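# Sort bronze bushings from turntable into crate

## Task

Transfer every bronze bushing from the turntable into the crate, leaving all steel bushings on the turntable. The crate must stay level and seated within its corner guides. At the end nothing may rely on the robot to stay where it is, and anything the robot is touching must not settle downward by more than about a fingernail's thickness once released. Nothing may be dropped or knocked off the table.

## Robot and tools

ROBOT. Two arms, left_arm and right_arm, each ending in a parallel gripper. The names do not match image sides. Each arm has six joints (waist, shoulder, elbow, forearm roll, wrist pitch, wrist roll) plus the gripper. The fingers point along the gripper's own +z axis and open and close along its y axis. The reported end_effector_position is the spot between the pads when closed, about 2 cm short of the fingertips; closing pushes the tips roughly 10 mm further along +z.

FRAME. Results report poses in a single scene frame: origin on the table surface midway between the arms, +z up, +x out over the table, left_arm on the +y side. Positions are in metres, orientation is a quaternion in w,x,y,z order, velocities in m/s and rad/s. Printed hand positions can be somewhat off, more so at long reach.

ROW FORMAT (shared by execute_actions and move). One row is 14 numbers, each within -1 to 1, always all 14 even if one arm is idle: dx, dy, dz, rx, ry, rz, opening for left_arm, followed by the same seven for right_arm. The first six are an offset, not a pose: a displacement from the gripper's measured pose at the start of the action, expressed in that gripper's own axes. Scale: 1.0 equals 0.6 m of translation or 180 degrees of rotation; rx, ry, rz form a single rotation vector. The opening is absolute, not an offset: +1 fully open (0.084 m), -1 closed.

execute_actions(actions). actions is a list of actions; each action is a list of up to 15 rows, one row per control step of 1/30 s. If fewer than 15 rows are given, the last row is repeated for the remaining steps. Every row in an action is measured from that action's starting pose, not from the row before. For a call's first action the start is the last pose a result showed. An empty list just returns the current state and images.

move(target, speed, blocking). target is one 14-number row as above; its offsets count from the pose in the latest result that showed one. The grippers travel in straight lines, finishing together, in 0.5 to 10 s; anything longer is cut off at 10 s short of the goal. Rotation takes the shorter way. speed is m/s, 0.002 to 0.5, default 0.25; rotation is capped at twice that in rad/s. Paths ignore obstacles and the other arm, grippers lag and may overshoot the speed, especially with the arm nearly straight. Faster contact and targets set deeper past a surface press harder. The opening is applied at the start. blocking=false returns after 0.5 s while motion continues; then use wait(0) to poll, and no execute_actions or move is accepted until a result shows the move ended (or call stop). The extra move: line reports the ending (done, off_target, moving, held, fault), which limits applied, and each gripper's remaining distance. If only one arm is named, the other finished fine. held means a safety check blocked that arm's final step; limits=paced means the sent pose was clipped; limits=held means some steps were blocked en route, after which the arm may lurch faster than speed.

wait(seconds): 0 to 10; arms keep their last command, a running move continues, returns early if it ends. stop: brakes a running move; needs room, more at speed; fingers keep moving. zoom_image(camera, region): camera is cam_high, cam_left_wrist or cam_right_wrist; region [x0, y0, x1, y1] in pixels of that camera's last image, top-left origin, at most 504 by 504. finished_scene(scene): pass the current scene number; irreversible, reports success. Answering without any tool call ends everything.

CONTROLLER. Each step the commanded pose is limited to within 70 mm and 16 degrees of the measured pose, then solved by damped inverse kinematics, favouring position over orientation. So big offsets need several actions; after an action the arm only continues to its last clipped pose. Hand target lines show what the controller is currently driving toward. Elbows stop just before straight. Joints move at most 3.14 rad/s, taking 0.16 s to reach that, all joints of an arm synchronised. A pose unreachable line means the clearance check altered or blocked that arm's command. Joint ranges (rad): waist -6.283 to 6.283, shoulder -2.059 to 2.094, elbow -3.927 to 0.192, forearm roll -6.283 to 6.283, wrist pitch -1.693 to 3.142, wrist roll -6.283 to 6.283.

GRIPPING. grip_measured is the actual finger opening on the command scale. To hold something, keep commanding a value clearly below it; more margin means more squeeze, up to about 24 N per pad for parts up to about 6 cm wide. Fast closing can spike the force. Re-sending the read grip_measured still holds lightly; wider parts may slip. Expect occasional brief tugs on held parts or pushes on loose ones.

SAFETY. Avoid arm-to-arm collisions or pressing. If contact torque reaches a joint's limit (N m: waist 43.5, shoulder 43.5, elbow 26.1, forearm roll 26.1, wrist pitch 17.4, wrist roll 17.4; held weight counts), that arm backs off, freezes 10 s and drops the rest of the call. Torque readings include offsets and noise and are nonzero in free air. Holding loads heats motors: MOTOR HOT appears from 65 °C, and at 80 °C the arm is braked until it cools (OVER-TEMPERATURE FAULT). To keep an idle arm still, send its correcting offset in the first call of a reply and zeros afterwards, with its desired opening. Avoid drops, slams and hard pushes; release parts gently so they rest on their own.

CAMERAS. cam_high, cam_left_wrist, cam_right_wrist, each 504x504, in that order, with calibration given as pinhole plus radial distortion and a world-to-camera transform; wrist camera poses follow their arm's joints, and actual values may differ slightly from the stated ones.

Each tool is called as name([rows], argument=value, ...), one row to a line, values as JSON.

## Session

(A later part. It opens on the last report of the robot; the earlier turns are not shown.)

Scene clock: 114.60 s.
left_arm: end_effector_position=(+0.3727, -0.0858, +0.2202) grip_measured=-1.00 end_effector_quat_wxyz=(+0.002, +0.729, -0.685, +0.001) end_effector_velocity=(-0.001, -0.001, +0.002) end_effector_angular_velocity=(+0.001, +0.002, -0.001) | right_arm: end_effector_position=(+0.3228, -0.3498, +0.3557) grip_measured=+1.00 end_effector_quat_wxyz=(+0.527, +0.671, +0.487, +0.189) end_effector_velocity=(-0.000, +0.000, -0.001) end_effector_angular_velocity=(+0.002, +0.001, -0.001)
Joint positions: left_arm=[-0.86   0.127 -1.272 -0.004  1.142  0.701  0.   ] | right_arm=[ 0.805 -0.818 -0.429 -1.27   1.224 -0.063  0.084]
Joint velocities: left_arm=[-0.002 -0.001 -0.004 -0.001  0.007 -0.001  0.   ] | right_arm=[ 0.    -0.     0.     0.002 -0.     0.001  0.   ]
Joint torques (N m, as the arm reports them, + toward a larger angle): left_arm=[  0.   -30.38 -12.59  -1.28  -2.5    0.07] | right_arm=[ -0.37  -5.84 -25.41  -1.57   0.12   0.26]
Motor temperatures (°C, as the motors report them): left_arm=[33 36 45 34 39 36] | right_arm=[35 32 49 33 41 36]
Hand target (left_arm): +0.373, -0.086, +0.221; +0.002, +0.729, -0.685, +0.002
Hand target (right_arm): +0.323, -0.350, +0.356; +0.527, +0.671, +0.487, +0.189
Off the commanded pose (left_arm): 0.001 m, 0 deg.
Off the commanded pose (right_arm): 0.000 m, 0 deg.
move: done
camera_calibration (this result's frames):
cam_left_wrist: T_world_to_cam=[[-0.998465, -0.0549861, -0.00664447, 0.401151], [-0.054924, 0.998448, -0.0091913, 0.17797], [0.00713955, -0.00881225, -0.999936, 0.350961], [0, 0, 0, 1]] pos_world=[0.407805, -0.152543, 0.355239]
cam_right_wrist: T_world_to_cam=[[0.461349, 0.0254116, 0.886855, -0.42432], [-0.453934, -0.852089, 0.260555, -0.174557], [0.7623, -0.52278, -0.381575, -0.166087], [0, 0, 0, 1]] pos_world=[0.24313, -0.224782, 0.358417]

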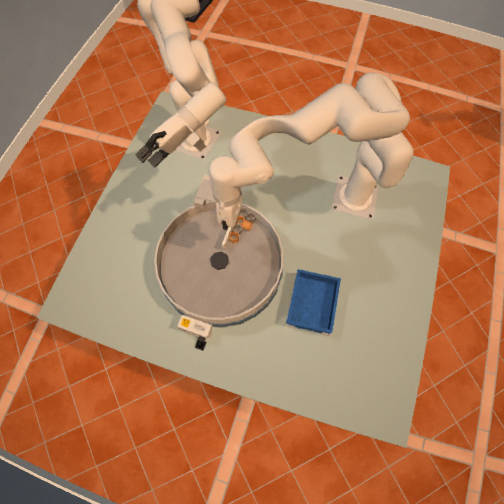

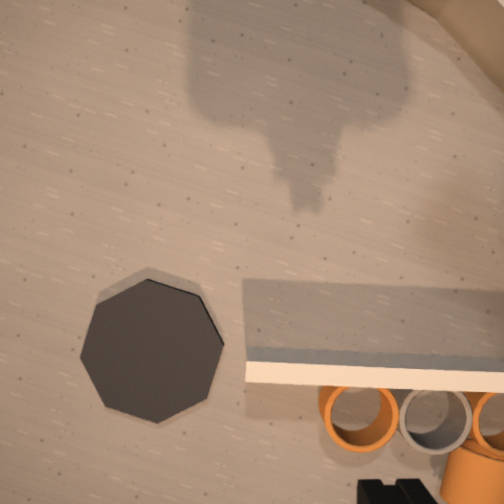

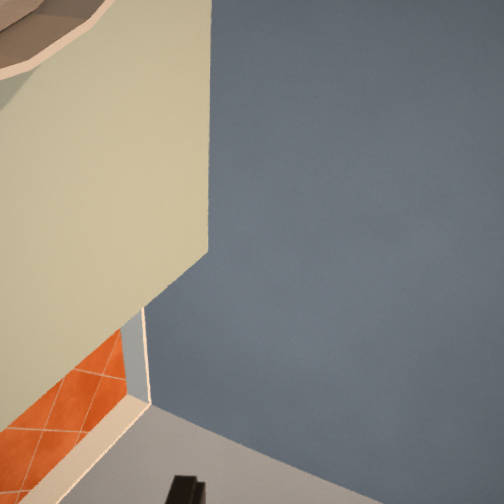

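move(target=[0,0.023,0.2,0,0,0,-1,0,0,0,0,0,0,1])

move(target=[-0.12,0,0.005,0,0,0,-1,0,0,0,0,0,0,1], speed=0.08)

move(target=[0.03,0,-0.04,0,0,0,0.3,0,0,0,0,0,0,1])

Scene clock: 134.90 s.
left_arm: end_effector_position=(+0.3592, -0.0872, +0.1013) grip_measured=-1.00 end_effector_quat_wxyz=(+0.002, +0.729, -0.685, +0.002) end_effector_velocity=(+0.000, -0.001, -0.001) end_effector_angular_velocity=(-0.002, -0.002, +0.000) | right_arm: end_effector_position=(+0.3228, -0.3498, +0.3557) grip_measured=+1.00 end_effector_quat_wxyz=(+0.527, +0.671, +0.487, +0.189) end_effector_velocity=(+0.000, +0.000, +0.000) end_effector_angular_velocity=(+0.001, -0.001, +0.001)
Joint positions: left_arm=[-0.881  0.248 -1.067 -0.004  0.816  0.681  0.   ] | right_arm=[ 0.805 -0.818 -0.429 -1.27   1.224 -0.063  0.084]
Joint velocities: left_arm=[-0.     0.003  0.001 -0.    -0.007 -0.     0.   ] | right_arm=[ 0.    -0.    -0.    -0.001 -0.001  0.001  0.   ]
Joint torques (N m, as the arm reports them, + toward a larger angle): left_arm=[ -1.5  -28.22 -12.09  -1.91  -4.32  -0.13] | right_arm=[ -0.77  -5.71 -25.26  -1.77  -0.03   0.38]
Motor temperatures (°C, as the motors report them): left_arm=[33 37 46 34 39 36] | right_arm=[35 32 49 33 41 36]
Hand target (left_arm): +0.359, -0.088, +0.100; +0.002, +0.729, -0.685, +0.001
Hand target (right_arm): +0.323, -0.350, +0.356; +0.527, +0.671, +0.487, +0.189
Off the commanded pose (left_arm): 0.001 m, 0 deg.
Off the commanded pose (right_arm): 0.000 m, 0 deg.
move: done
camera_calibration (this result's frames):
cam_left_wrist: T_world_to_cam=[[-0.998461, -0.0550111, -0.00696744, 0.38686], [-0.0549436, 0.998444, -0.00953499, 0.17754], [0.00748113, -0.0091375, -0.99993, 0.232012], [0, 0, 0, 1]] pos_world=[0.394284, -0.153862, 0.236384]
cam_right_wrist: T_world_to_cam=[[0.461349, 0.0254115, 0.886855, -0.42432], [-0.453934, -0.852089, 0.260555, -0.174557], [0.7623, -0.52278, -0.381575, -0.166087], [0, 0, 0, 1]] pos_world=[0.24313, -0.224782, 0.358417]

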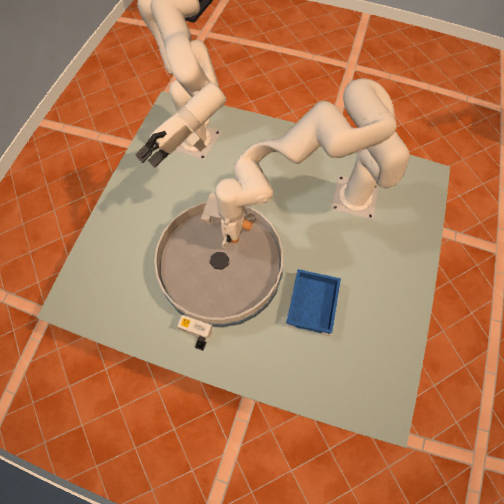

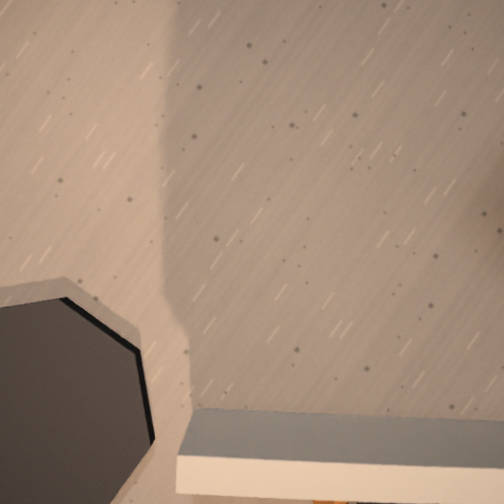

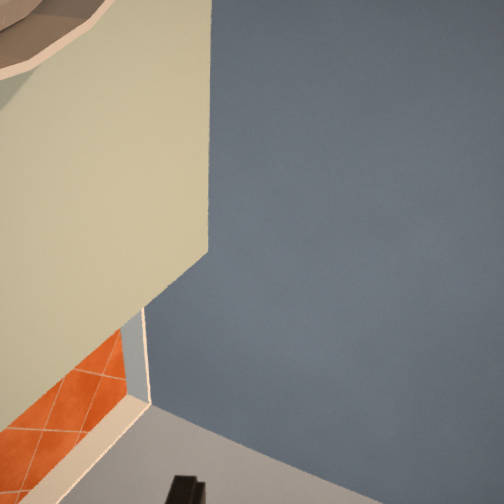

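Scene clock: 136.20 s.
left_arm: end_effector_position=(+0.3547, -0.0156, +0.0978) grip_measured=-1.00 end_effector_quat_wxyz=(+0.002, +0.729, -0.685, +0.002) end_effector_velocity=(+0.001, +0.002, +0.000) end_effector_angular_velocity=(-0.001, -0.001, +0.001) | right_arm: end_effector_position=(+0.3228, -0.3498, +0.3557) grip_measured=+1.00 end_effector_quat_wxyz=(+0.527, +0.671, +0.487, +0.189) end_effector_velocity=(-0.000, -0.000, +0.000) end_effector_angular_velocity=(+0.003, +0.001, -0.001)
Joint positions: left_arm=[-0.781  0.094 -0.849 -0.005  0.752  0.782  0.   ] | right_arm=[ 0.805 -0.818 -0.429 -1.27   1.224 -0.063  0.084]
Joint velocities: left_arm=[ 0.004 -0.003  0.003 -0.    -0.001  0.003  0.   ] | right_arm=[ 0.    -0.001 -0.001  0.002  0.     0.     0.   ]
Joint torques (N m, as the arm reports them, + toward a larger angle): left_arm=[  0.86 -26.44 -10.85  -1.2   -2.26  -0.05] | right_arm=[ -0.81  -6.18 -25.25  -1.57   0.     0.31]
Motor temperatures (°C, as the motors report them): left_arm=[33 37 46 34 39 36] | right_arm=[35 32 49 33 41 36]
Hand target (left_arm): +0.355, -0.015, +0.098; +0.002, +0.729, -0.685, +0.002
Hand target (right_arm): +0.323, -0.350, +0.356; +0.527, +0.671, +0.487, +0.189
Off the commanded pose (left_arm): 0.000 m, 0 deg.
Off the commanded pose (right_arm): 0.000 m, 0 deg.
move: done
camera_calibration (this result's frames):
cam_left_wrist: T_world_to_cam=[[-0.998474, -0.0547823, -0.00693945, 0.386308], [-0.0547154, 0.998457, -0.0094813, 0.105682], [0.00744815, -0.00908713, -0.999931, 0.229204], [0, 0, 0, 1]] pos_world=[0.389794, -0.0822737, 0.232871]
cam_right_wrist: T_world_to_cam=[[0.461349, 0.0254116, 0.886855, -0.42432], [-0.453934, -0.852089, 0.260555, -0.174557], [0.7623, -0.52278, -0.381575, -0.166087], [0, 0, 0, 1]] pos_world=[0.24313, -0.224782, 0.358417]

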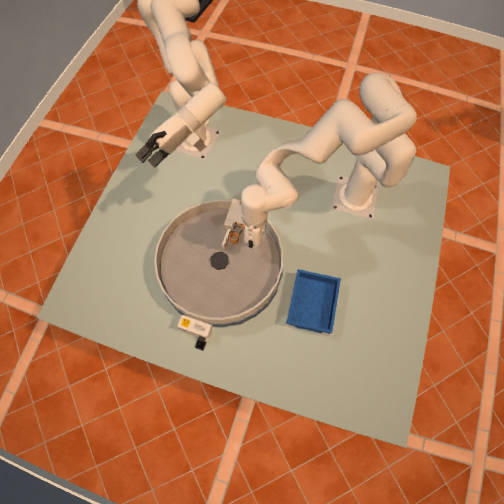

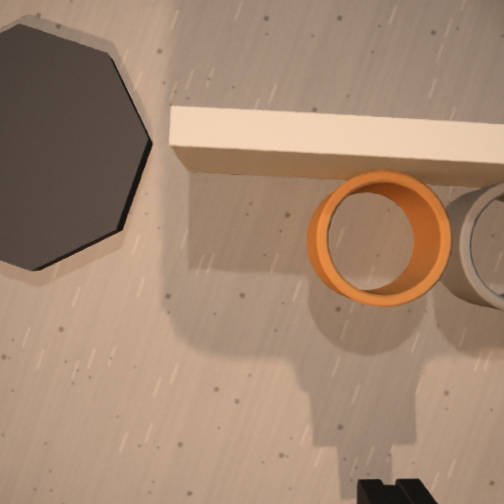

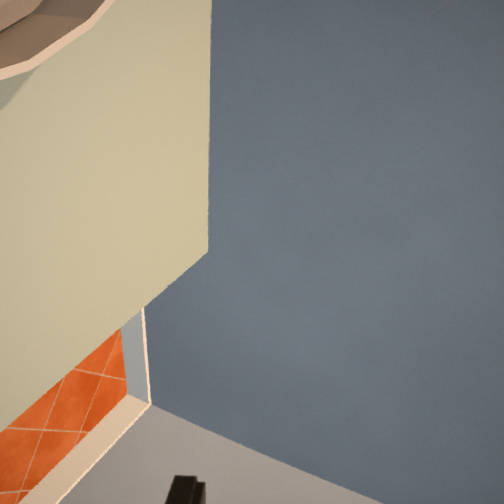

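Scene clock: 136.97 s.
left_arm: end_effector_position=(+0.3557, -0.0331, +0.1215) grip_measured=+0.29 end_effector_quat_wxyz=(+0.002, +0.729, -0.685, +0.001) end_effector_velocity=(+0.001, -0.000, +0.001) end_effector_angular_velocity=(+0.001, +0.002, +0.004) | right_arm: end_effector_position=(+0.3228, -0.3498, +0.3557) grip_measured=+1.00 end_effector_quat_wxyz=(+0.527, +0.671, +0.487, +0.189) end_effector_velocity=(-0.000, -0.001, -0.000) end_effector_angular_velocity=(-0.001, +0.001, -0.003)
Joint positions: left_arm=[-0.807  0.088 -0.921 -0.004  0.831  0.755  0.056] | right_arm=[ 0.805 -0.818 -0.429 -1.27   1.224 -0.063  0.084]
Joint velocities: left_arm=[ 0.001  0.001 -0.006 -0.     0.007 -0.003  0.   ] | right_arm=[ 0.    -0.     0.001  0.001  0.003  0.     0.   ]
Joint torques (N m, as the arm reports them, + toward a larger angle): left_arm=[  0.35 -27.34 -11.27  -1.58  -1.92  -0.05] | right_arm=[ -0.72  -5.9  -25.38  -1.58   0.17   0.38]
Motor temperatures (°C, as the motors report them): left_arm=[33 37 46 34 39 36] | right_arm=[35 32 49 33 41 36]
Hand target (left_arm): +0.356, -0.033, +0.122; +0.002, +0.729, -0.685, +0.002
Hand target (right_arm): +0.323, -0.350, +0.356; +0.527, +0.671, +0.487, +0.189
Off the commanded pose (left_arm): 0.001 m, 0 deg.
Off the commanded pose (right_arm): 0.000 m, 0 deg.
move: done
camera_calibration (this result's frames):
cam_left_wrist: T_world_to_cam=[[-0.998469, -0.0549201, -0.0066244, 0.386444], [-0.0548592, 0.998453, -0.00905912, 0.123431], [0.00711168, -0.00868184, -0.999937, 0.252902], [0, 0, 0, 1]] pos_world=[0.390825, -0.0998205, 0.256564]
cam_right_wrist: T_world_to_cam=[[0.461349, 0.0254114, 0.886855, -0.42432], [-0.453934, -0.852089, 0.260555, -0.174557], [0.7623, -0.52278, -0.381575, -0.166087], [0, 0, 0, 1]] pos_world=[0.24313, -0.224782, 0.358417]

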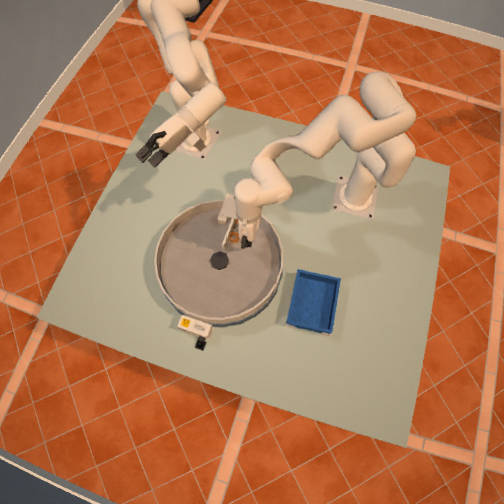

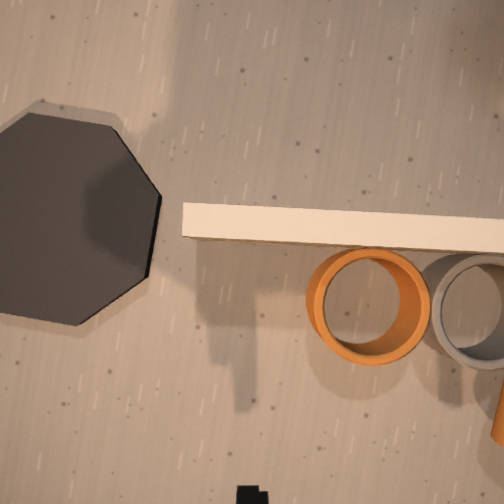

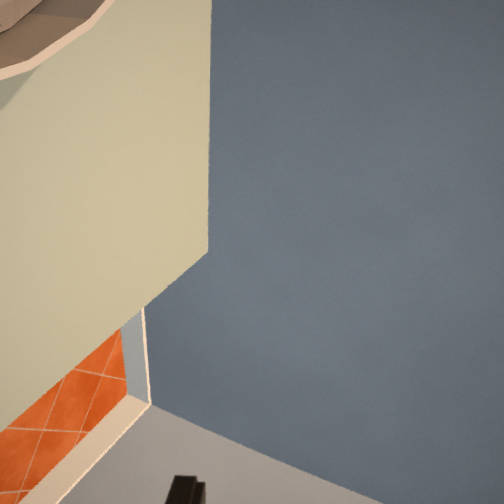

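move(target=[0,-0.017,0.07,0,0,0,0.3,0,0,0,0,0,0,1], speed=0.06)

move(target=[0.085,0,0,0,0,0,0.3,0,0,0,0,0,0,1], speed=0.04)

move(target=[0,0,0,0,0,0,-1,0,0,0,0,0,0,1])

move(target=[0,0,-0.2,0,0,0,-1,0,0,0,0,0,0,1], speed=0.1)

Scene clock: 144.27 s.
left_arm: end_effector_position=(+0.3660, -0.0329, +0.0799) grip_measured=+0.29 end_effector_quat_wxyz=(+0.002, +0.729, -0.685, +0.002) end_effector_velocity=(+0.000, -0.000, -0.001) end_effector_angular_velocity=(-0.001, -0.000, -0.001) | right_arm: end_effector_position=(+0.3228, -0.3498, +0.3557) grip_measured=+1.00 end_effector_quat_wxyz=(+0.527, +0.671, +0.487, +0.189) end_effector_velocity=(-0.000, -0.000, -0.000) end_effector_angular_velocity=(+0.000, +0.000, -0.000)
Joint positions: left_arm=[-0.792  0.19  -0.914 -0.005  0.721  0.771  0.056] | right_arm=[ 0.805 -0.818 -0.429 -1.27   1.224 -0.063  0.084]
Joint velocities: left_arm=[-0.     0.003  0.001 -0.    -0.005  0.001  0.   ] | right_arm=[-0.    -0.001  0.     0.001  0.    -0.001  0.   ]
Joint torques (N m, as the arm reports them, + toward a larger angle): left_arm=[ -0.18 -28.8  -10.9   -0.91  -2.37   0.2 ] | right_arm=[ -0.64  -5.91 -25.26  -1.6    0.11   0.25]
Motor temperatures (°C, as the motors report them): left_arm=[33 37 46 34 39 36] | right_arm=[35 32 49 33 41 36]
Hand target (left_arm): +0.366, -0.033, +0.080; +0.002, +0.729, -0.685, +0.001
Hand target (right_arm): +0.323, -0.350, +0.356; +0.527, +0.671, +0.487, +0.189
Off the commanded pose (left_arm): 0.000 m, 0 deg.
Off the commanded pose (right_arm): 0.000 m, 0 deg.
move: done
camera_calibration (this result's frames):
cam_left_wrist: T_world_to_cam=[[-0.998475, -0.0547749, -0.00693918, 0.39645], [-0.0547076, 0.998457, -0.00955027, 0.123404], [0.00745159, -0.00915607, -0.99993, 0.211065], [0, 0, 0, 1]] pos_world=[0.401024, -0.0995659, 0.21498]
cam_right_wrist: T_world_to_cam=[[0.461349, 0.0254115, 0.886855, -0.42432], [-0.453934, -0.852089, 0.260555, -0.174557], [0.7623, -0.52278, -0.381575, -0.166087], [0, 0, 0, 1]] pos_world=[0.24313, -0.224782, 0.358417]

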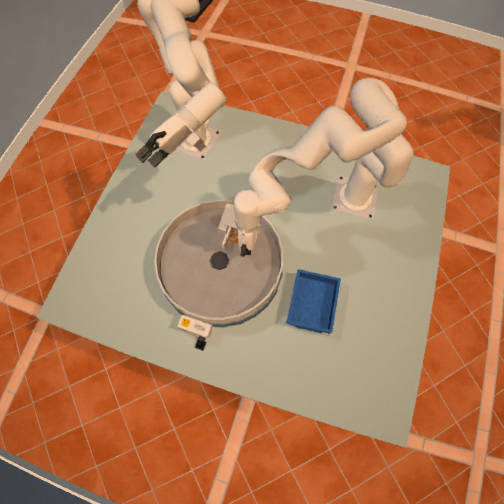

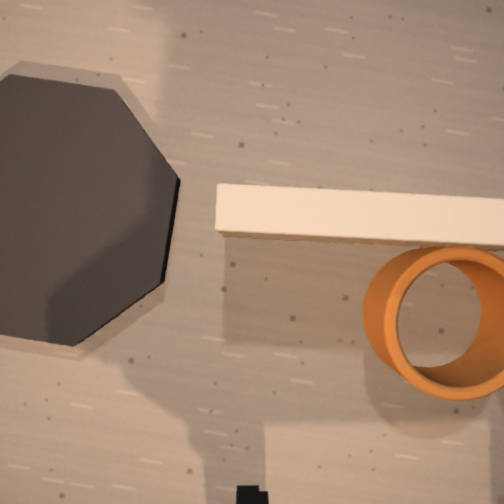

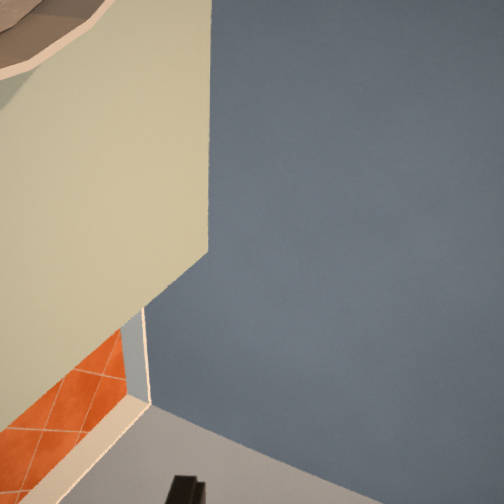

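Scene clock: 145.87 s.
left_arm: end_effector_position=(+0.3690, -0.0841, +0.0805) grip_measured=+0.29 end_effector_quat_wxyz=(+0.002, +0.729, -0.685, +0.002) end_effector_velocity=(+0.002, +0.002, -0.000) end_effector_angular_velocity=(+0.005, +0.001, +0.003) | right_arm: end_effector_position=(+0.3228, -0.3498, +0.3557) grip_measured=+1.00 end_effector_quat_wxyz=(+0.527, +0.671, +0.487, +0.189) end_effector_velocity=(-0.000, -0.000, -0.000) end_effector_angular_velocity=(-0.000, +0.001, -0.002)
Joint positions: left_arm=[-0.863  0.298 -1.069 -0.005  0.767  0.7    0.056] | right_arm=[ 0.805 -0.818 -0.429 -1.27   1.224 -0.063  0.084]
Joint velocities: left_arm=[ 0.005  0.003 -0.004  0.004  0.006 -0.001  0.   ] | right_arm=[-0.     0.001  0.001  0.     0.001  0.001  0.   ]
Joint torques (N m, as the arm reports them, + toward a larger angle): left_arm=[ -0.23 -31.79 -10.93  -1.43  -2.13   0.04] | right_arm=[ -0.51  -5.87 -25.19  -1.65   0.2    0.29]
Motor temperatures (°C, as the motors report them): left_arm=[33 37 46 34 39 36] | right_arm=[35 32 49 33 41 36]
Hand target (left_arm): +0.369, -0.084, +0.080; +0.002, +0.729, -0.685, +0.002
Hand target (right_arm): +0.323, -0.350, +0.356; +0.527, +0.671, +0.487, +0.189
Off the commanded pose (left_arm): 0.001 m, 0 deg.
Off the commanded pose (right_arm): 0.000 m, 0 deg.
move: done
camera_calibration (this result's frames):
cam_left_wrist: T_world_to_cam=[[-0.99848, -0.0546057, -0.00741317, 0.396787], [-0.0545258, 0.998456, -0.0105836, 0.174785], [0.00797965, -0.0101633, -0.999917, 0.210901], [0, 0, 0, 1]] pos_world=[0.404031, -0.150705, 0.215675]
cam_right_wrist: T_world_to_cam=[[0.461349, 0.0254114, 0.886855, -0.42432], [-0.453934, -0.852089, 0.260555, -0.174557], [0.7623, -0.52278, -0.381575, -0.166087], [0, 0, 0, 1]] pos_world=[0.24313, -0.224782, 0.358417]

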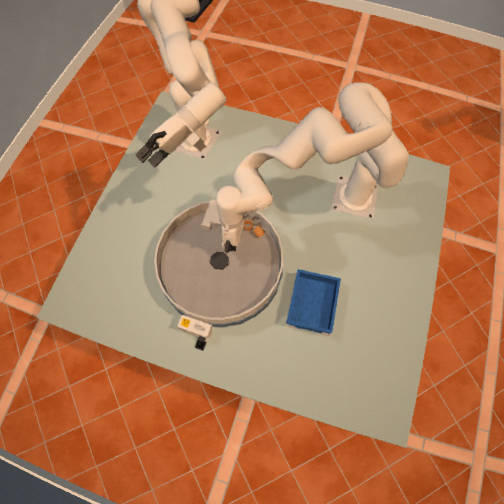

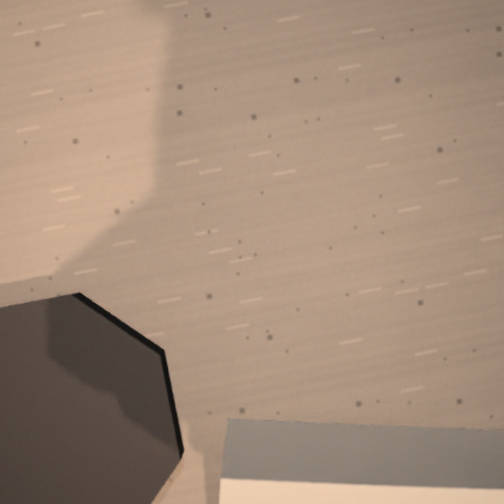

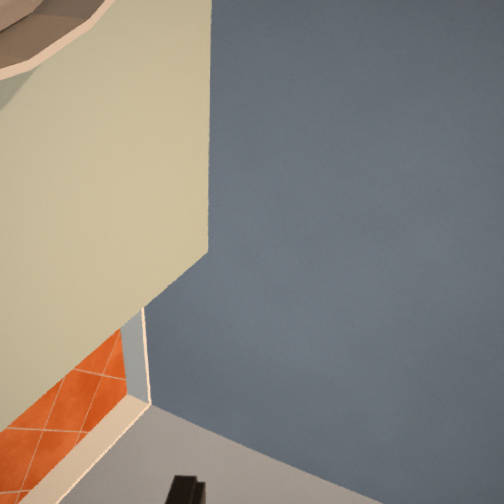

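Scene clock: 146.37 s.
left_arm: end_effector_position=(+0.3691, -0.0842, +0.0805) grip_measured=-0.29 end_effector_quat_wxyz=(+0.002, +0.729, -0.685, +0.002) end_effector_velocity=(-0.000, +0.000, -0.000) end_effector_angular_velocity=(+0.001, +0.001, +0.001) | right_arm: end_effector_position=(+0.3228, -0.3498, +0.3557) grip_measured=+1.00 end_effector_quat_wxyz=(+0.527, +0.671, +0.487, +0.189) end_effector_velocity=(+0.000, +0.000, -0.000) end_effector_angular_velocity=(-0.001, +0.001, -0.000)
Joint positions: left_arm=[-0.863  0.298 -1.069 -0.005  0.767  0.7    0.031] | right_arm=[ 0.805 -0.818 -0.429 -1.27   1.224 -0.063  0.084]
Joint velocities: left_arm=[ 0. -0.  0.  0.  0. -0. -0.] | right_arm=[-0.     0.001  0.    -0.     0.    -0.     0.   ]
Joint torques (N m, as the arm reports them, + toward a larger angle): left_arm=[  0.14 -32.21 -11.09  -1.35  -2.23   0.06] | right_arm=[ -0.22  -5.9  -25.36  -1.67   0.04   0.21]
Motor temperatures (°C, as the motors report them): left_arm=[33 37 46 34 39 36] | right_arm=[35 32 49 33 41 36]
Hand target (left_arm): +0.369, -0.084, +0.080; +0.002, +0.729, -0.685, +0.002
Hand target (right_arm): +0.323, -0.350, +0.356; +0.527, +0.671, +0.487, +0.189
Off the commanded pose (left_arm): 0.000 m, 0 deg.
Off the commanded pose (right_arm): 0.000 m, 0 deg.
move: done
camera_calibration (this result's frames):
cam_left_wrist: T_world_to_cam=[[-0.998481, -0.0545877, -0.00747096, 0.396801], [-0.0545065, 0.998456, -0.0106621, 0.174816], [0.00804145, -0.0102387, -0.999915, 0.210906], [0, 0, 0, 1]] pos_world=[0.404031, -0.150726, 0.215716]
cam_right_wrist: T_world_to_cam=[[0.461348, 0.0254115, 0.886855, -0.42432], [-0.453934, -0.852089, 0.260555, -0.174557], [0.7623, -0.52278, -0.381575, -0.166087], [0, 0, 0, 1]] pos_world=[0.24313, -0.224782, 0.358417]

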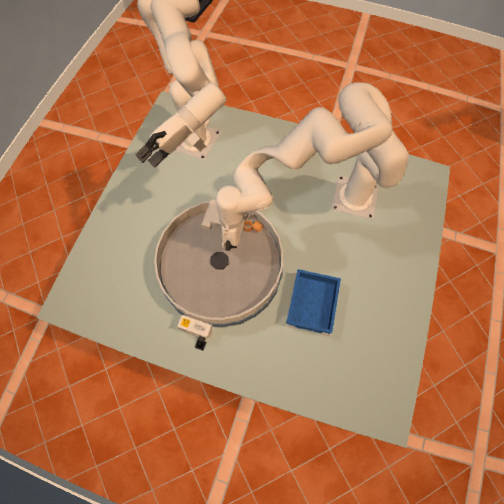

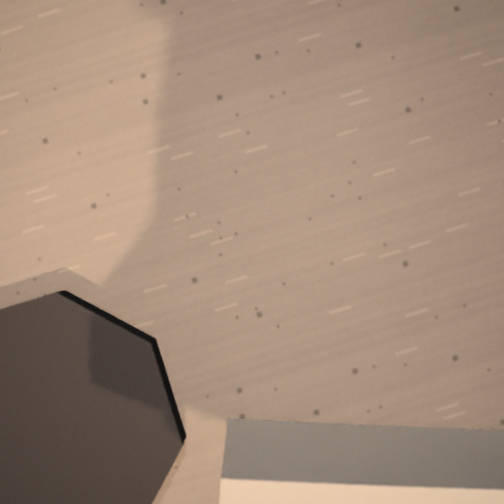

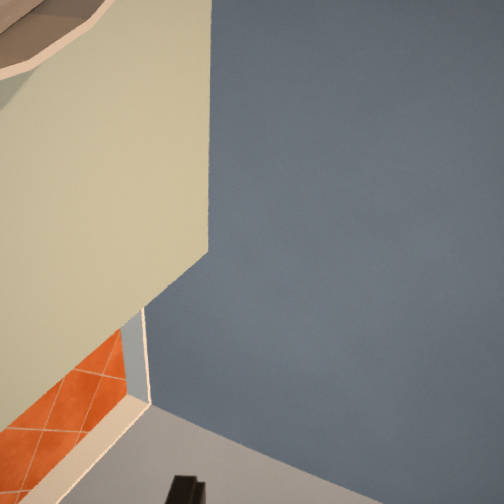

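Scene clock: 147.97 s.
left_arm: end_effector_position=(+0.3688, -0.0829, +0.1998) grip_measured=-0.29 end_effector_quat_wxyz=(+0.002, +0.729, -0.685, +0.002) end_effector_velocity=(-0.001, -0.001, +0.002) end_effector_angular_velocity=(+0.001, +0.001, -0.002) | right_arm: end_effector_position=(+0.3228, -0.3498, +0.3557) grip_measured=+1.00 end_effector_quat_wxyz=(+0.527, +0.671, +0.487, +0.189) end_effector_velocity=(-0.000, +0.000, -0.000) end_effector_angular_velocity=(+0.002, +0.001, +0.000)
Joint positions: left_arm=[-0.861  0.127 -1.212 -0.004  1.082  0.699  0.031] | right_arm=[ 0.805 -0.818 -0.429 -1.27   1.224 -0.063  0.084]
Joint velocities: left_arm=[-0.002 -0.001 -0.006 -0.     0.008 -0.     0.   ] | right_arm=[-0.     0.    -0.     0.002 -0.001  0.     0.   ]
Joint torques (N m, as the arm reports them, + toward a larger angle): left_arm=[ -0.23 -30.37 -12.4   -1.11  -2.16   0.08] | right_arm=[ -0.75  -6.18 -25.3   -1.63   0.04   0.21]
Motor temperatures (°C, as the motors report them): left_arm=[33 37 46 34 39 36] | right_arm=[35 32 49 33 41 36]
Hand target (left_arm): +0.369, -0.083, +0.200; +0.002, +0.729, -0.685, +0.002
Hand target (right_arm): +0.323, -0.350, +0.356; +0.527, +0.671, +0.487, +0.189
Off the commanded pose (left_arm): 0.001 m, 0 deg.
Off the commanded pose (right_arm): 0.000 m, 0 deg.
move: done
camera_calibration (this result's frames):
cam_left_wrist: T_world_to_cam=[[-0.998463, -0.0549842, -0.00697257, 0.397367], [-0.0549164, 0.998445, -0.00958068, 0.174776], [0.00748852, -0.00918304, -0.99993, 0.330465], [0, 0, 0, 1]] pos_world=[0.403879, -0.14962, 0.334887]
cam_right_wrist: T_world_to_cam=[[0.461348, 0.0254115, 0.886855, -0.42432], [-0.453934, -0.852089, 0.260555, -0.174557], [0.7623, -0.52278, -0.381575, -0.166087], [0, 0, 0, 1]] pos_world=[0.24313, -0.224782, 0.358417]

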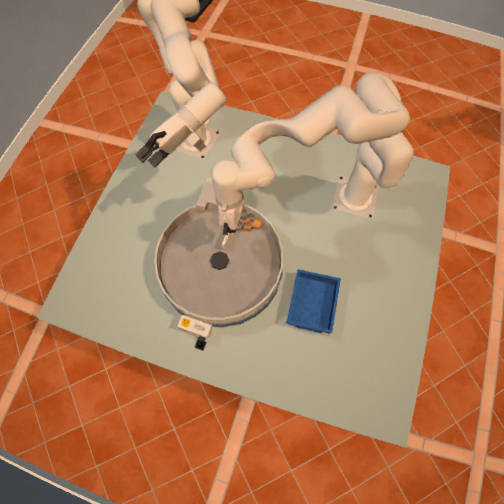

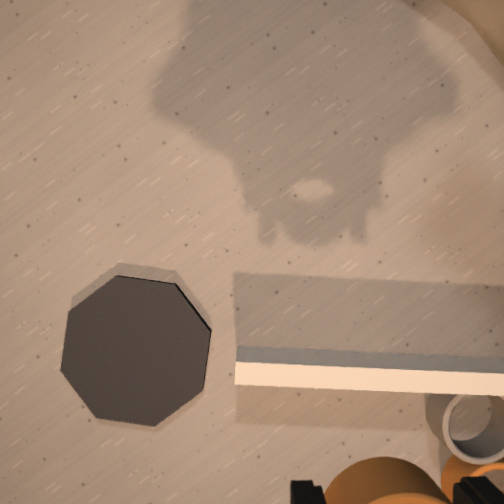

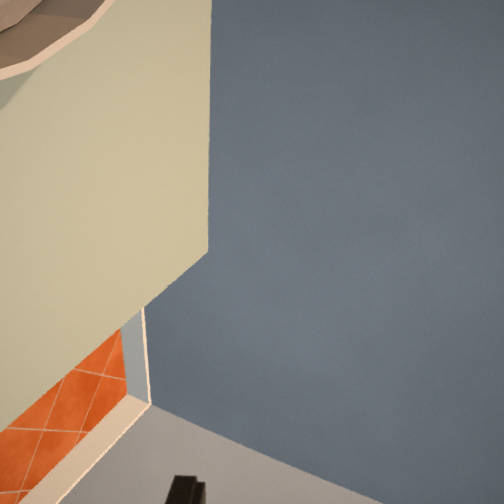

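move(target=[-0.49,-0.23,0,0,0,0,-1,0,0,0,0,0,0,1])

move(target=[0,0,0.17,0,0,0,-1,0,0,0,0,0,0,1], speed=0.12)

move(target=[0,0,0,0,0,0,0.3,0,0,0,0,0,0,1])

move(target=[0,0,-0.2,0,0,0,0.3,0,0,0,0,0,0,1])

move(target=[0.4,0.3,0,0,0,0,0.3,0,0,0,0,0,0,1])

Scene clock: 157.20 s.
left_arm: end_effector_position=(+0.4881, +0.2183, +0.1980) grip_measured=-0.29 end_effector_quat_wxyz=(+0.002, +0.729, -0.685, +0.001) end_effector_velocity=(+0.001, +0.002, -0.000) end_effector_angular_velocity=(+0.000, +0.001, +0.002) | right_arm: end_effector_position=(+0.3228, -0.3498, +0.3557) grip_measured=+1.00 end_effector_quat_wxyz=(+0.527, +0.671, +0.487, +0.189) end_effector_velocity=(+0.000, +0.000, +0.000) end_effector_angular_velocity=(+0.000, +0.000, -0.000)
Joint positions: left_arm=[-0.188  0.019 -1.076 -0.004  1.057  1.374  0.031] | right_arm=[ 0.805 -0.818 -0.429 -1.27   1.224 -0.063  0.084]
Joint velocities: left_arm=[ 0.005  0.002 -0.002  0.     0.001  0.003 -0.   ] | right_arm=[ 0.     0.001 -0.001  0.     0.    -0.     0.   ]
Joint torques (N m, as the arm reports them, + toward a larger angle): left_arm=[ -0.31 -27.01 -12.16  -1.    -2.39   0.  ] | right_arm=[ -0.86  -5.5  -25.31  -1.5    0.12   0.23]
Motor temperatures (°C, as the motors report them): left_arm=[33 37 47 34 39 36] | right_arm=[35 32 49 33 41 36]
Hand target (left_arm): +0.488, +0.219, +0.198; +0.002, +0.729, -0.685, +0.001
Hand target (right_arm): +0.323, -0.350, +0.356; +0.527, +0.671, +0.487, +0.189
Off the commanded pose (left_arm): 0.001 m, 0 deg.
Off the commanded pose (right_arm): 0.000 m, 0 deg.
move: done
camera_calibration (this result's frames):
cam_left_wrist: T_world_to_cam=[[-0.998501, -0.0543478, -0.00642735, 0.532763], [-0.0542907, 0.998487, -0.00874623, -0.11997], [0.00689296, -0.00838418, -0.999941, 0.330635], [0, 0, 0, 1]] pos_world=[0.523172, 0.151515, 0.33299]
cam_right_wrist: T_world_to_cam=[[0.461348, 0.0254114, 0.886855, -0.42432], [-0.453934, -0.852089, 0.260555, -0.174557], [0.7623, -0.52278, -0.381575, -0.166087], [0, 0, 0, 1]] pos_world=[0.24313, -0.224782, 0.358417]

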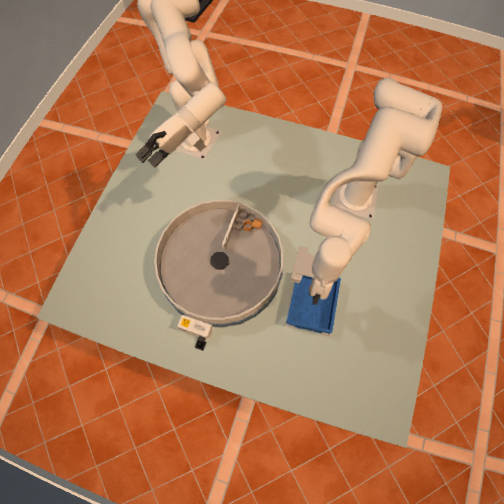

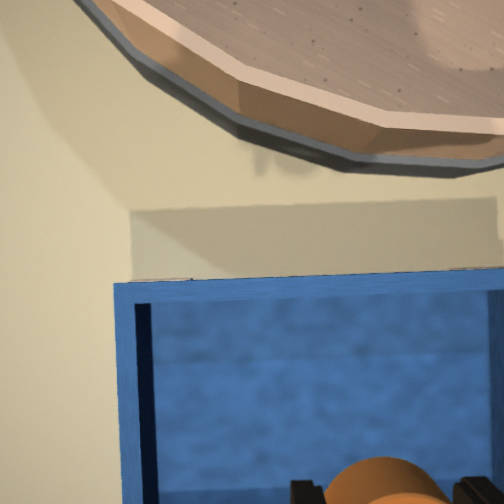

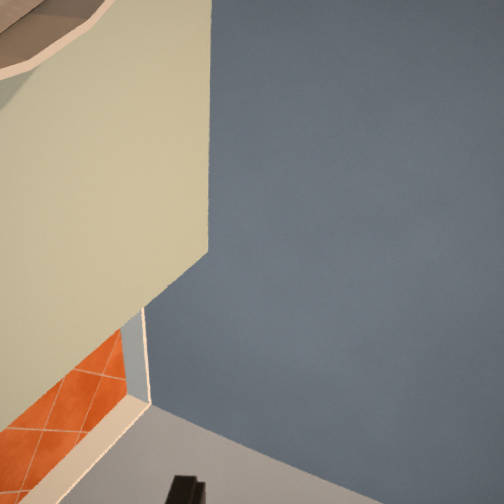

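Scene clock: 158.47 s.
left_arm: end_effector_position=(+0.4885, +0.2176, +0.0966) grip_measured=-0.29 end_effector_quat_wxyz=(+0.001, +0.728, -0.685, +0.002) end_effector_velocity=(-0.001, +0.001, -0.004) end_effector_angular_velocity=(+0.000, +0.005, +0.002) | right_arm: end_effector_position=(+0.3228, -0.3498, +0.3557) grip_measured=+1.00 end_effector_quat_wxyz=(+0.527, +0.671, +0.487, +0.189) end_effector_velocity=(-0.000, -0.000, +0.000) end_effector_angular_velocity=(+0.000, -0.000, -0.001)
Joint positions: left_arm=[-0.189  0.169 -0.944 -0.006  0.774  1.375  0.031] | right_arm=[ 0.805 -0.818 -0.429 -1.27   1.224 -0.063  0.084]
Joint velocities: left_arm=[ 0.001  0.006  0.004 -0.    -0.004 -0.    -0.   ] | right_arm=[ 0.    -0.    -0.     0.     0.001  0.001  0.   ]
Joint torques (N m, as the arm reports them, + toward a larger angle): left_arm=[  0.15 -29.   -11.09  -1.32  -2.33   0.11] | right_arm=[ -0.57  -5.73 -25.25  -1.65   0.2    0.32]
Motor temperatures (°C, as the motors report them): left_arm=[33 37 47 34 39 36] | right_arm=[35 32 49 33 41 36]
Hand target (left_arm): +0.488, +0.218, +0.096; +0.002, +0.728, -0.685, +0.001
Hand target (right_arm): +0.323, -0.350, +0.356; +0.527, +0.671, +0.487, +0.189
Off the commanded pose (left_arm): 0.001 m, 0 deg.
Off the commanded pose (right_arm): 0.000 m, 0 deg.
move: done
camera_calibration (this result's frames):
cam_left_wrist: T_world_to_cam=[[-0.998513, -0.0539972, -0.00753599, 0.532567], [-0.0539267, 0.998502, -0.00926054, -0.120256], [0.00802474, -0.00884038, -0.999929, 0.22885], [0, 0, 0, 1]] pos_world=[0.523453, 0.150856, 0.231734]
cam_right_wrist: T_world_to_cam=[[0.461348, 0.0254114, 0.886855, -0.42432], [-0.453934, -0.852089, 0.260555, -0.174557], [0.7623, -0.52278, -0.381575, -0.166087], [0, 0, 0, 1]] pos_world=[0.24313, -0.224782, 0.358417]

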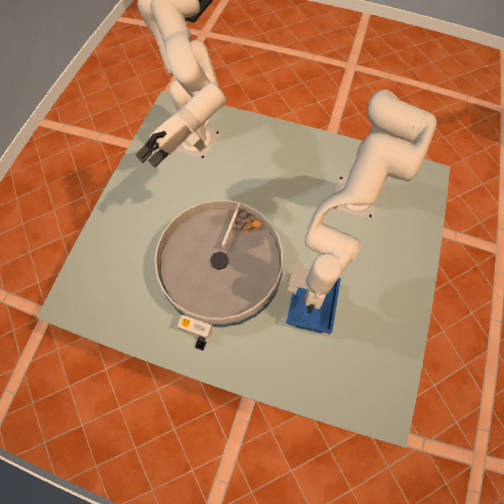

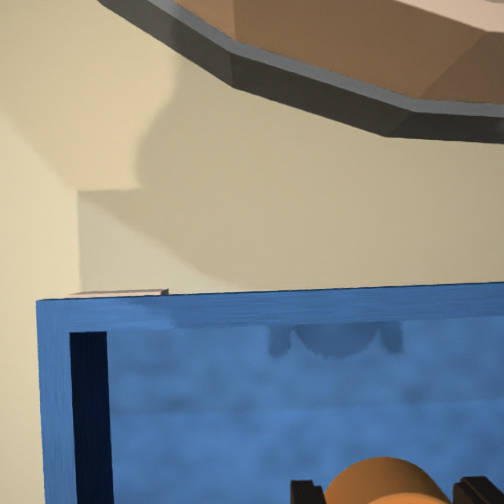

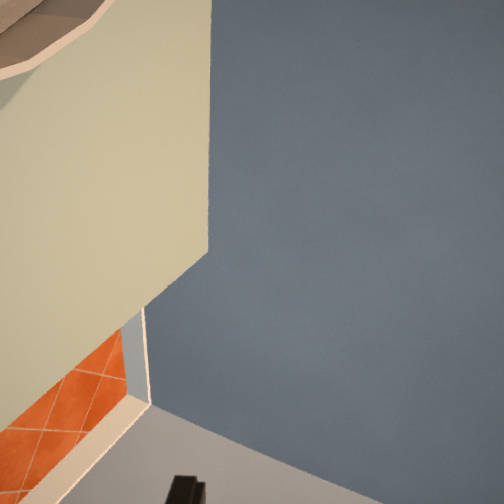

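Scene clock: 159.00 s.
left_arm: end_effector_position=(+0.4885, +0.2176, +0.0967) grip_measured=+0.29 end_effector_quat_wxyz=(+0.001, +0.728, -0.685, +0.002) end_effector_velocity=(+0.001, -0.001, +0.000) end_effector_angular_velocity=(-0.000, -0.002, -0.001) | right_arm: end_effector_position=(+0.3228, -0.3498, +0.3557) grip_measured=+1.00 end_effector_quat_wxyz=(+0.527, +0.671, +0.487, +0.189) end_effector_velocity=(-0.000, +0.000, -0.000) end_effector_angular_velocity=(+0.002, +0.000, -0.000)
Joint positions: left_arm=[-0.189  0.169 -0.944 -0.006  0.774  1.375  0.056] | right_arm=[ 0.805 -0.818 -0.429 -1.27   1.224 -0.063  0.084]
Joint velocities: left_arm=[-0.002  0.    -0.002  0.    -0.    -0.     0.   ] | right_arm=[-0.    -0.001  0.001  0.001 -0.001  0.     0.   ]
Joint torques (N m, as the arm reports them, + toward a larger angle): left_arm=[  0.29 -28.65 -10.81  -1.09  -2.22   0.17] | right_arm=[ -0.69  -5.71 -25.27  -1.45   0.09   0.16]
Motor temperatures (°C, as the motors report them): left_arm=[33 37 46 34 39 36] | right_arm=[35 32 49 33 41 36]
Hand target (left_arm): +0.489, +0.218, +0.097; +0.001, +0.728, -0.685, +0.002
Hand target (right_arm): +0.323, -0.350, +0.356; +0.527, +0.671, +0.487, +0.189
Off the commanded pose (left_arm): 0.000 m, 0 deg.
Off the commanded pose (right_arm): 0.000 m, 0 deg.
move: done
camera_calibration (this result's frames):
cam_left_wrist: T_world_to_cam=[[-0.998512, -0.0539972, -0.00758886, 0.532585], [-0.0539262, 0.998502, -0.00927074, -0.120252], [0.00807809, -0.0088477, -0.999928, 0.228849], [0, 0, 0, 1]] pos_world=[0.523459, 0.150855, 0.231759]
cam_right_wrist: T_world_to_cam=[[0.461349, 0.0254116, 0.886855, -0.42432], [-0.453934, -0.852089, 0.260555, -0.174557], [0.7623, -0.52278, -0.381575, -0.166087], [0, 0, 0, 1]] pos_world=[0.24313, -0.224782, 0.358417]

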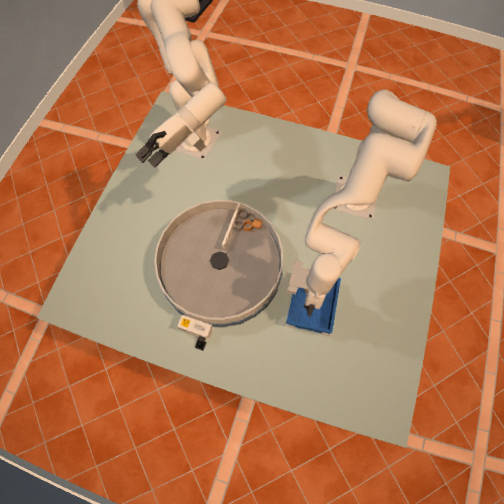

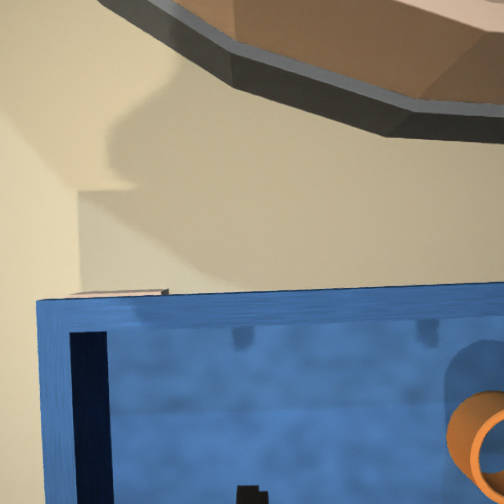

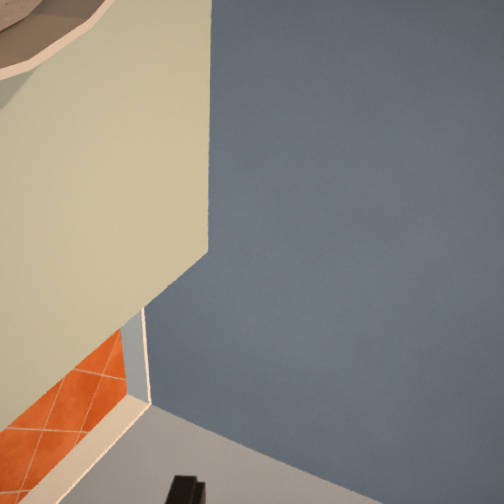

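Scene clock: 160.00 s.
left_arm: end_effector_position=(+0.4879, +0.2185, +0.2157) grip_measured=+0.29 end_effector_quat_wxyz=(+0.002, +0.729, -0.685, +0.001) end_effector_velocity=(+0.003, -0.002, +0.007) end_effector_angular_velocity=(-0.002, -0.011, -0.003) | right_arm: end_effector_position=(+0.3228, -0.3498, +0.3557) grip_measured=+1.00 end_effector_quat_wxyz=(+0.527, +0.671, +0.487, +0.189) end_effector_velocity=(-0.000, -0.000, -0.000) end_effector_angular_velocity=(-0.003, +0.002, +0.000)
Joint positions: left_arm=[-0.187  0.003 -1.109 -0.004  1.107  1.374  0.056] | right_arm=[ 0.805 -0.818 -0.429 -1.27   1.224 -0.063  0.084]
Joint velocities: left_arm=[-0.002 -0.005 -0.013 -0.     0.007  0.001 -0.   ] | right_arm=[-0.     0.     0.001 -0.001  0.001 -0.002  0.   ]
Joint torques (N m, as the arm reports them, + toward a larger angle): left_arm=[  0.4  -26.18 -12.76  -1.42  -2.64   0.1 ] | right_arm=[ -1.17  -5.76 -25.3   -1.47   0.04   0.3 ]
Motor temperatures (°C, as the motors report them): left_arm=[33 37 46 34 39 36] | right_arm=[35 32 49 33 41 36]
Hand target (left_arm): +0.488, +0.218, +0.217; +0.001, +0.729, -0.685, +0.002
Hand target (right_arm): +0.323, -0.350, +0.356; +0.527, +0.671, +0.487, +0.189
Off the commanded pose (left_arm): 0.001 m, 0 deg.
Off the commanded pose (right_arm): 0.000 m, 0 deg.
move: done
camera_calibration (this result's frames):
cam_left_wrist: T_world_to_cam=[[-0.9985, -0.0544182, -0.00596739, 0.53261], [-0.0543658, 0.998484, -0.00861135, -0.119956], [0.00642696, -0.00827402, -0.999945, 0.348539], [0, 0, 0, 1]] pos_world=[0.523049, 0.151642, 0.350665]
cam_right_wrist: T_world_to_cam=[[0.461349, 0.0254116, 0.886855, -0.42432], [-0.453934, -0.852089, 0.260555, -0.174557], [0.7623, -0.52278, -0.381575, -0.166087], [0, 0, 0, 1]] pos_world=[0.24313, -0.224782, 0.358417]

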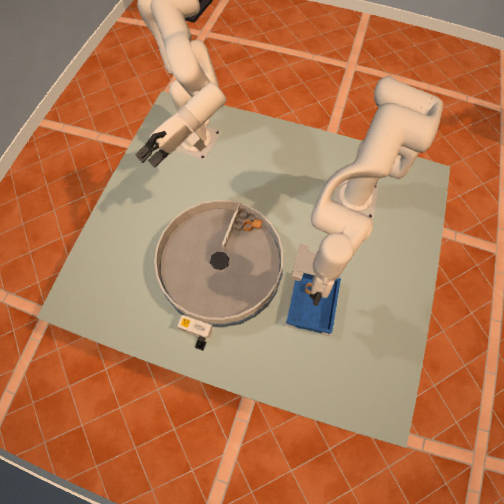

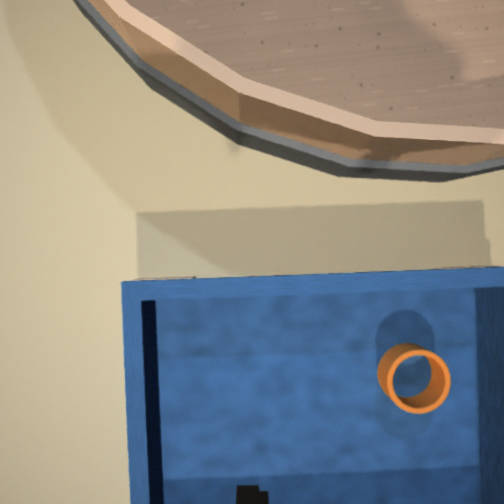

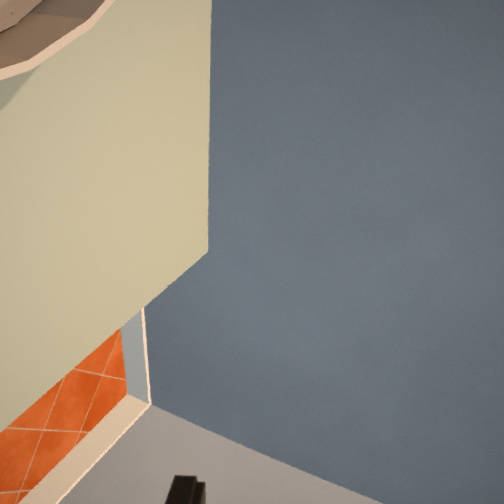

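Scene clock: 161.73 s.
left_arm: end_effector_position=(+0.3233, -0.0314, +0.2172) grip_measured=+0.29 end_effector_quat_wxyz=(+0.002, +0.729, -0.685, +0.001) end_effector_velocity=(-0.000, -0.002, +0.001) end_effector_angular_velocity=(-0.002, -0.002, +0.001) | right_arm: end_effector_position=(+0.3228, -0.3498, +0.3557) grip_measured=+1.00 end_effector_quat_wxyz=(+0.527, +0.671, +0.487, +0.189) end_effector_velocity=(+0.000, -0.000, +0.000) end_effector_angular_velocity=(-0.001, -0.001, +0.001)
Joint positions: left_arm=[-0.855 -0.118 -0.978 -0.004  1.094  0.705  0.056] | right_arm=[ 0.805 -0.818 -0.429 -1.27   1.224 -0.063  0.084]
Joint velocities: left_arm=[-0.004  0.003 -0.005  0.     0.    -0.005  0.   ] | right_arm=[-0.    -0.001 -0.    -0.001 -0.    -0.001  0.   ]
Joint torques (N m, as the arm reports them, + toward a larger angle): left_arm=[ -0.02 -23.52 -12.05  -1.37  -2.24   0.22] | right_arm=[ -0.58  -5.92 -25.56  -1.78   0.2    0.24]
Motor temperatures (°C, as the motors report them): left_arm=[33 37 47 34 39 36] | right_arm=[35 32 49 33 41 36]
Hand target (left_arm): +0.323, -0.032, +0.217; +0.002, +0.729, -0.685, +0.001
Hand target (right_arm): +0.323, -0.350, +0.356; +0.527, +0.671, +0.487, +0.189
Off the commanded pose (left_arm): 0.001 m, 0 deg.
Off the commanded pose (right_arm): 0.000 m, 0 deg.
move: done
camera_calibration (this result's frames):
cam_left_wrist: T_world_to_cam=[[-0.998466, -0.054971, -0.00660904, 0.354852], [-0.0549067, 0.998446, -0.00954505, 0.121016], [0.00712347, -0.00916753, -0.999933, 0.34877], [0, 0, 0, 1]] pos_world=[0.358467, -0.0981236, 0.352247]
cam_right_wrist: T_world_to_cam=[[0.461349, 0.0254116, 0.886855, -0.42432], [-0.453934, -0.852089, 0.260555, -0.174557], [0.7623, -0.52278, -0.381575, -0.166087], [0, 0, 0, 1]] pos_world=[0.24313, -0.224782, 0.358417]

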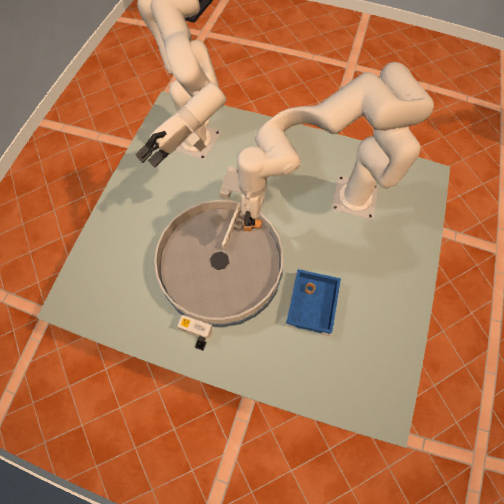

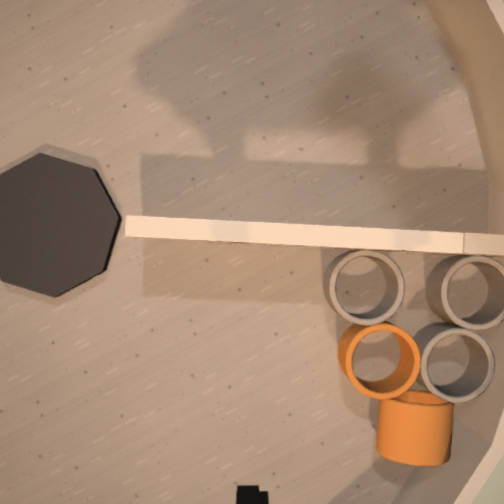

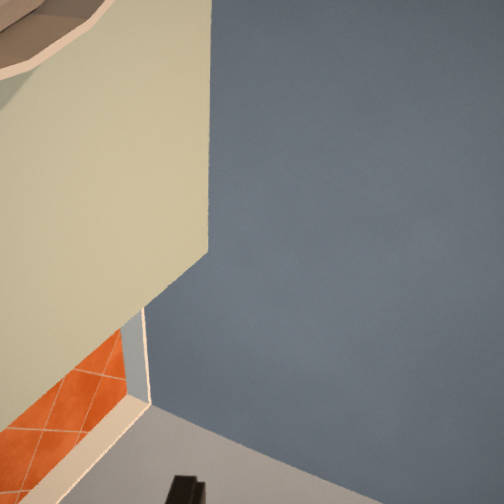

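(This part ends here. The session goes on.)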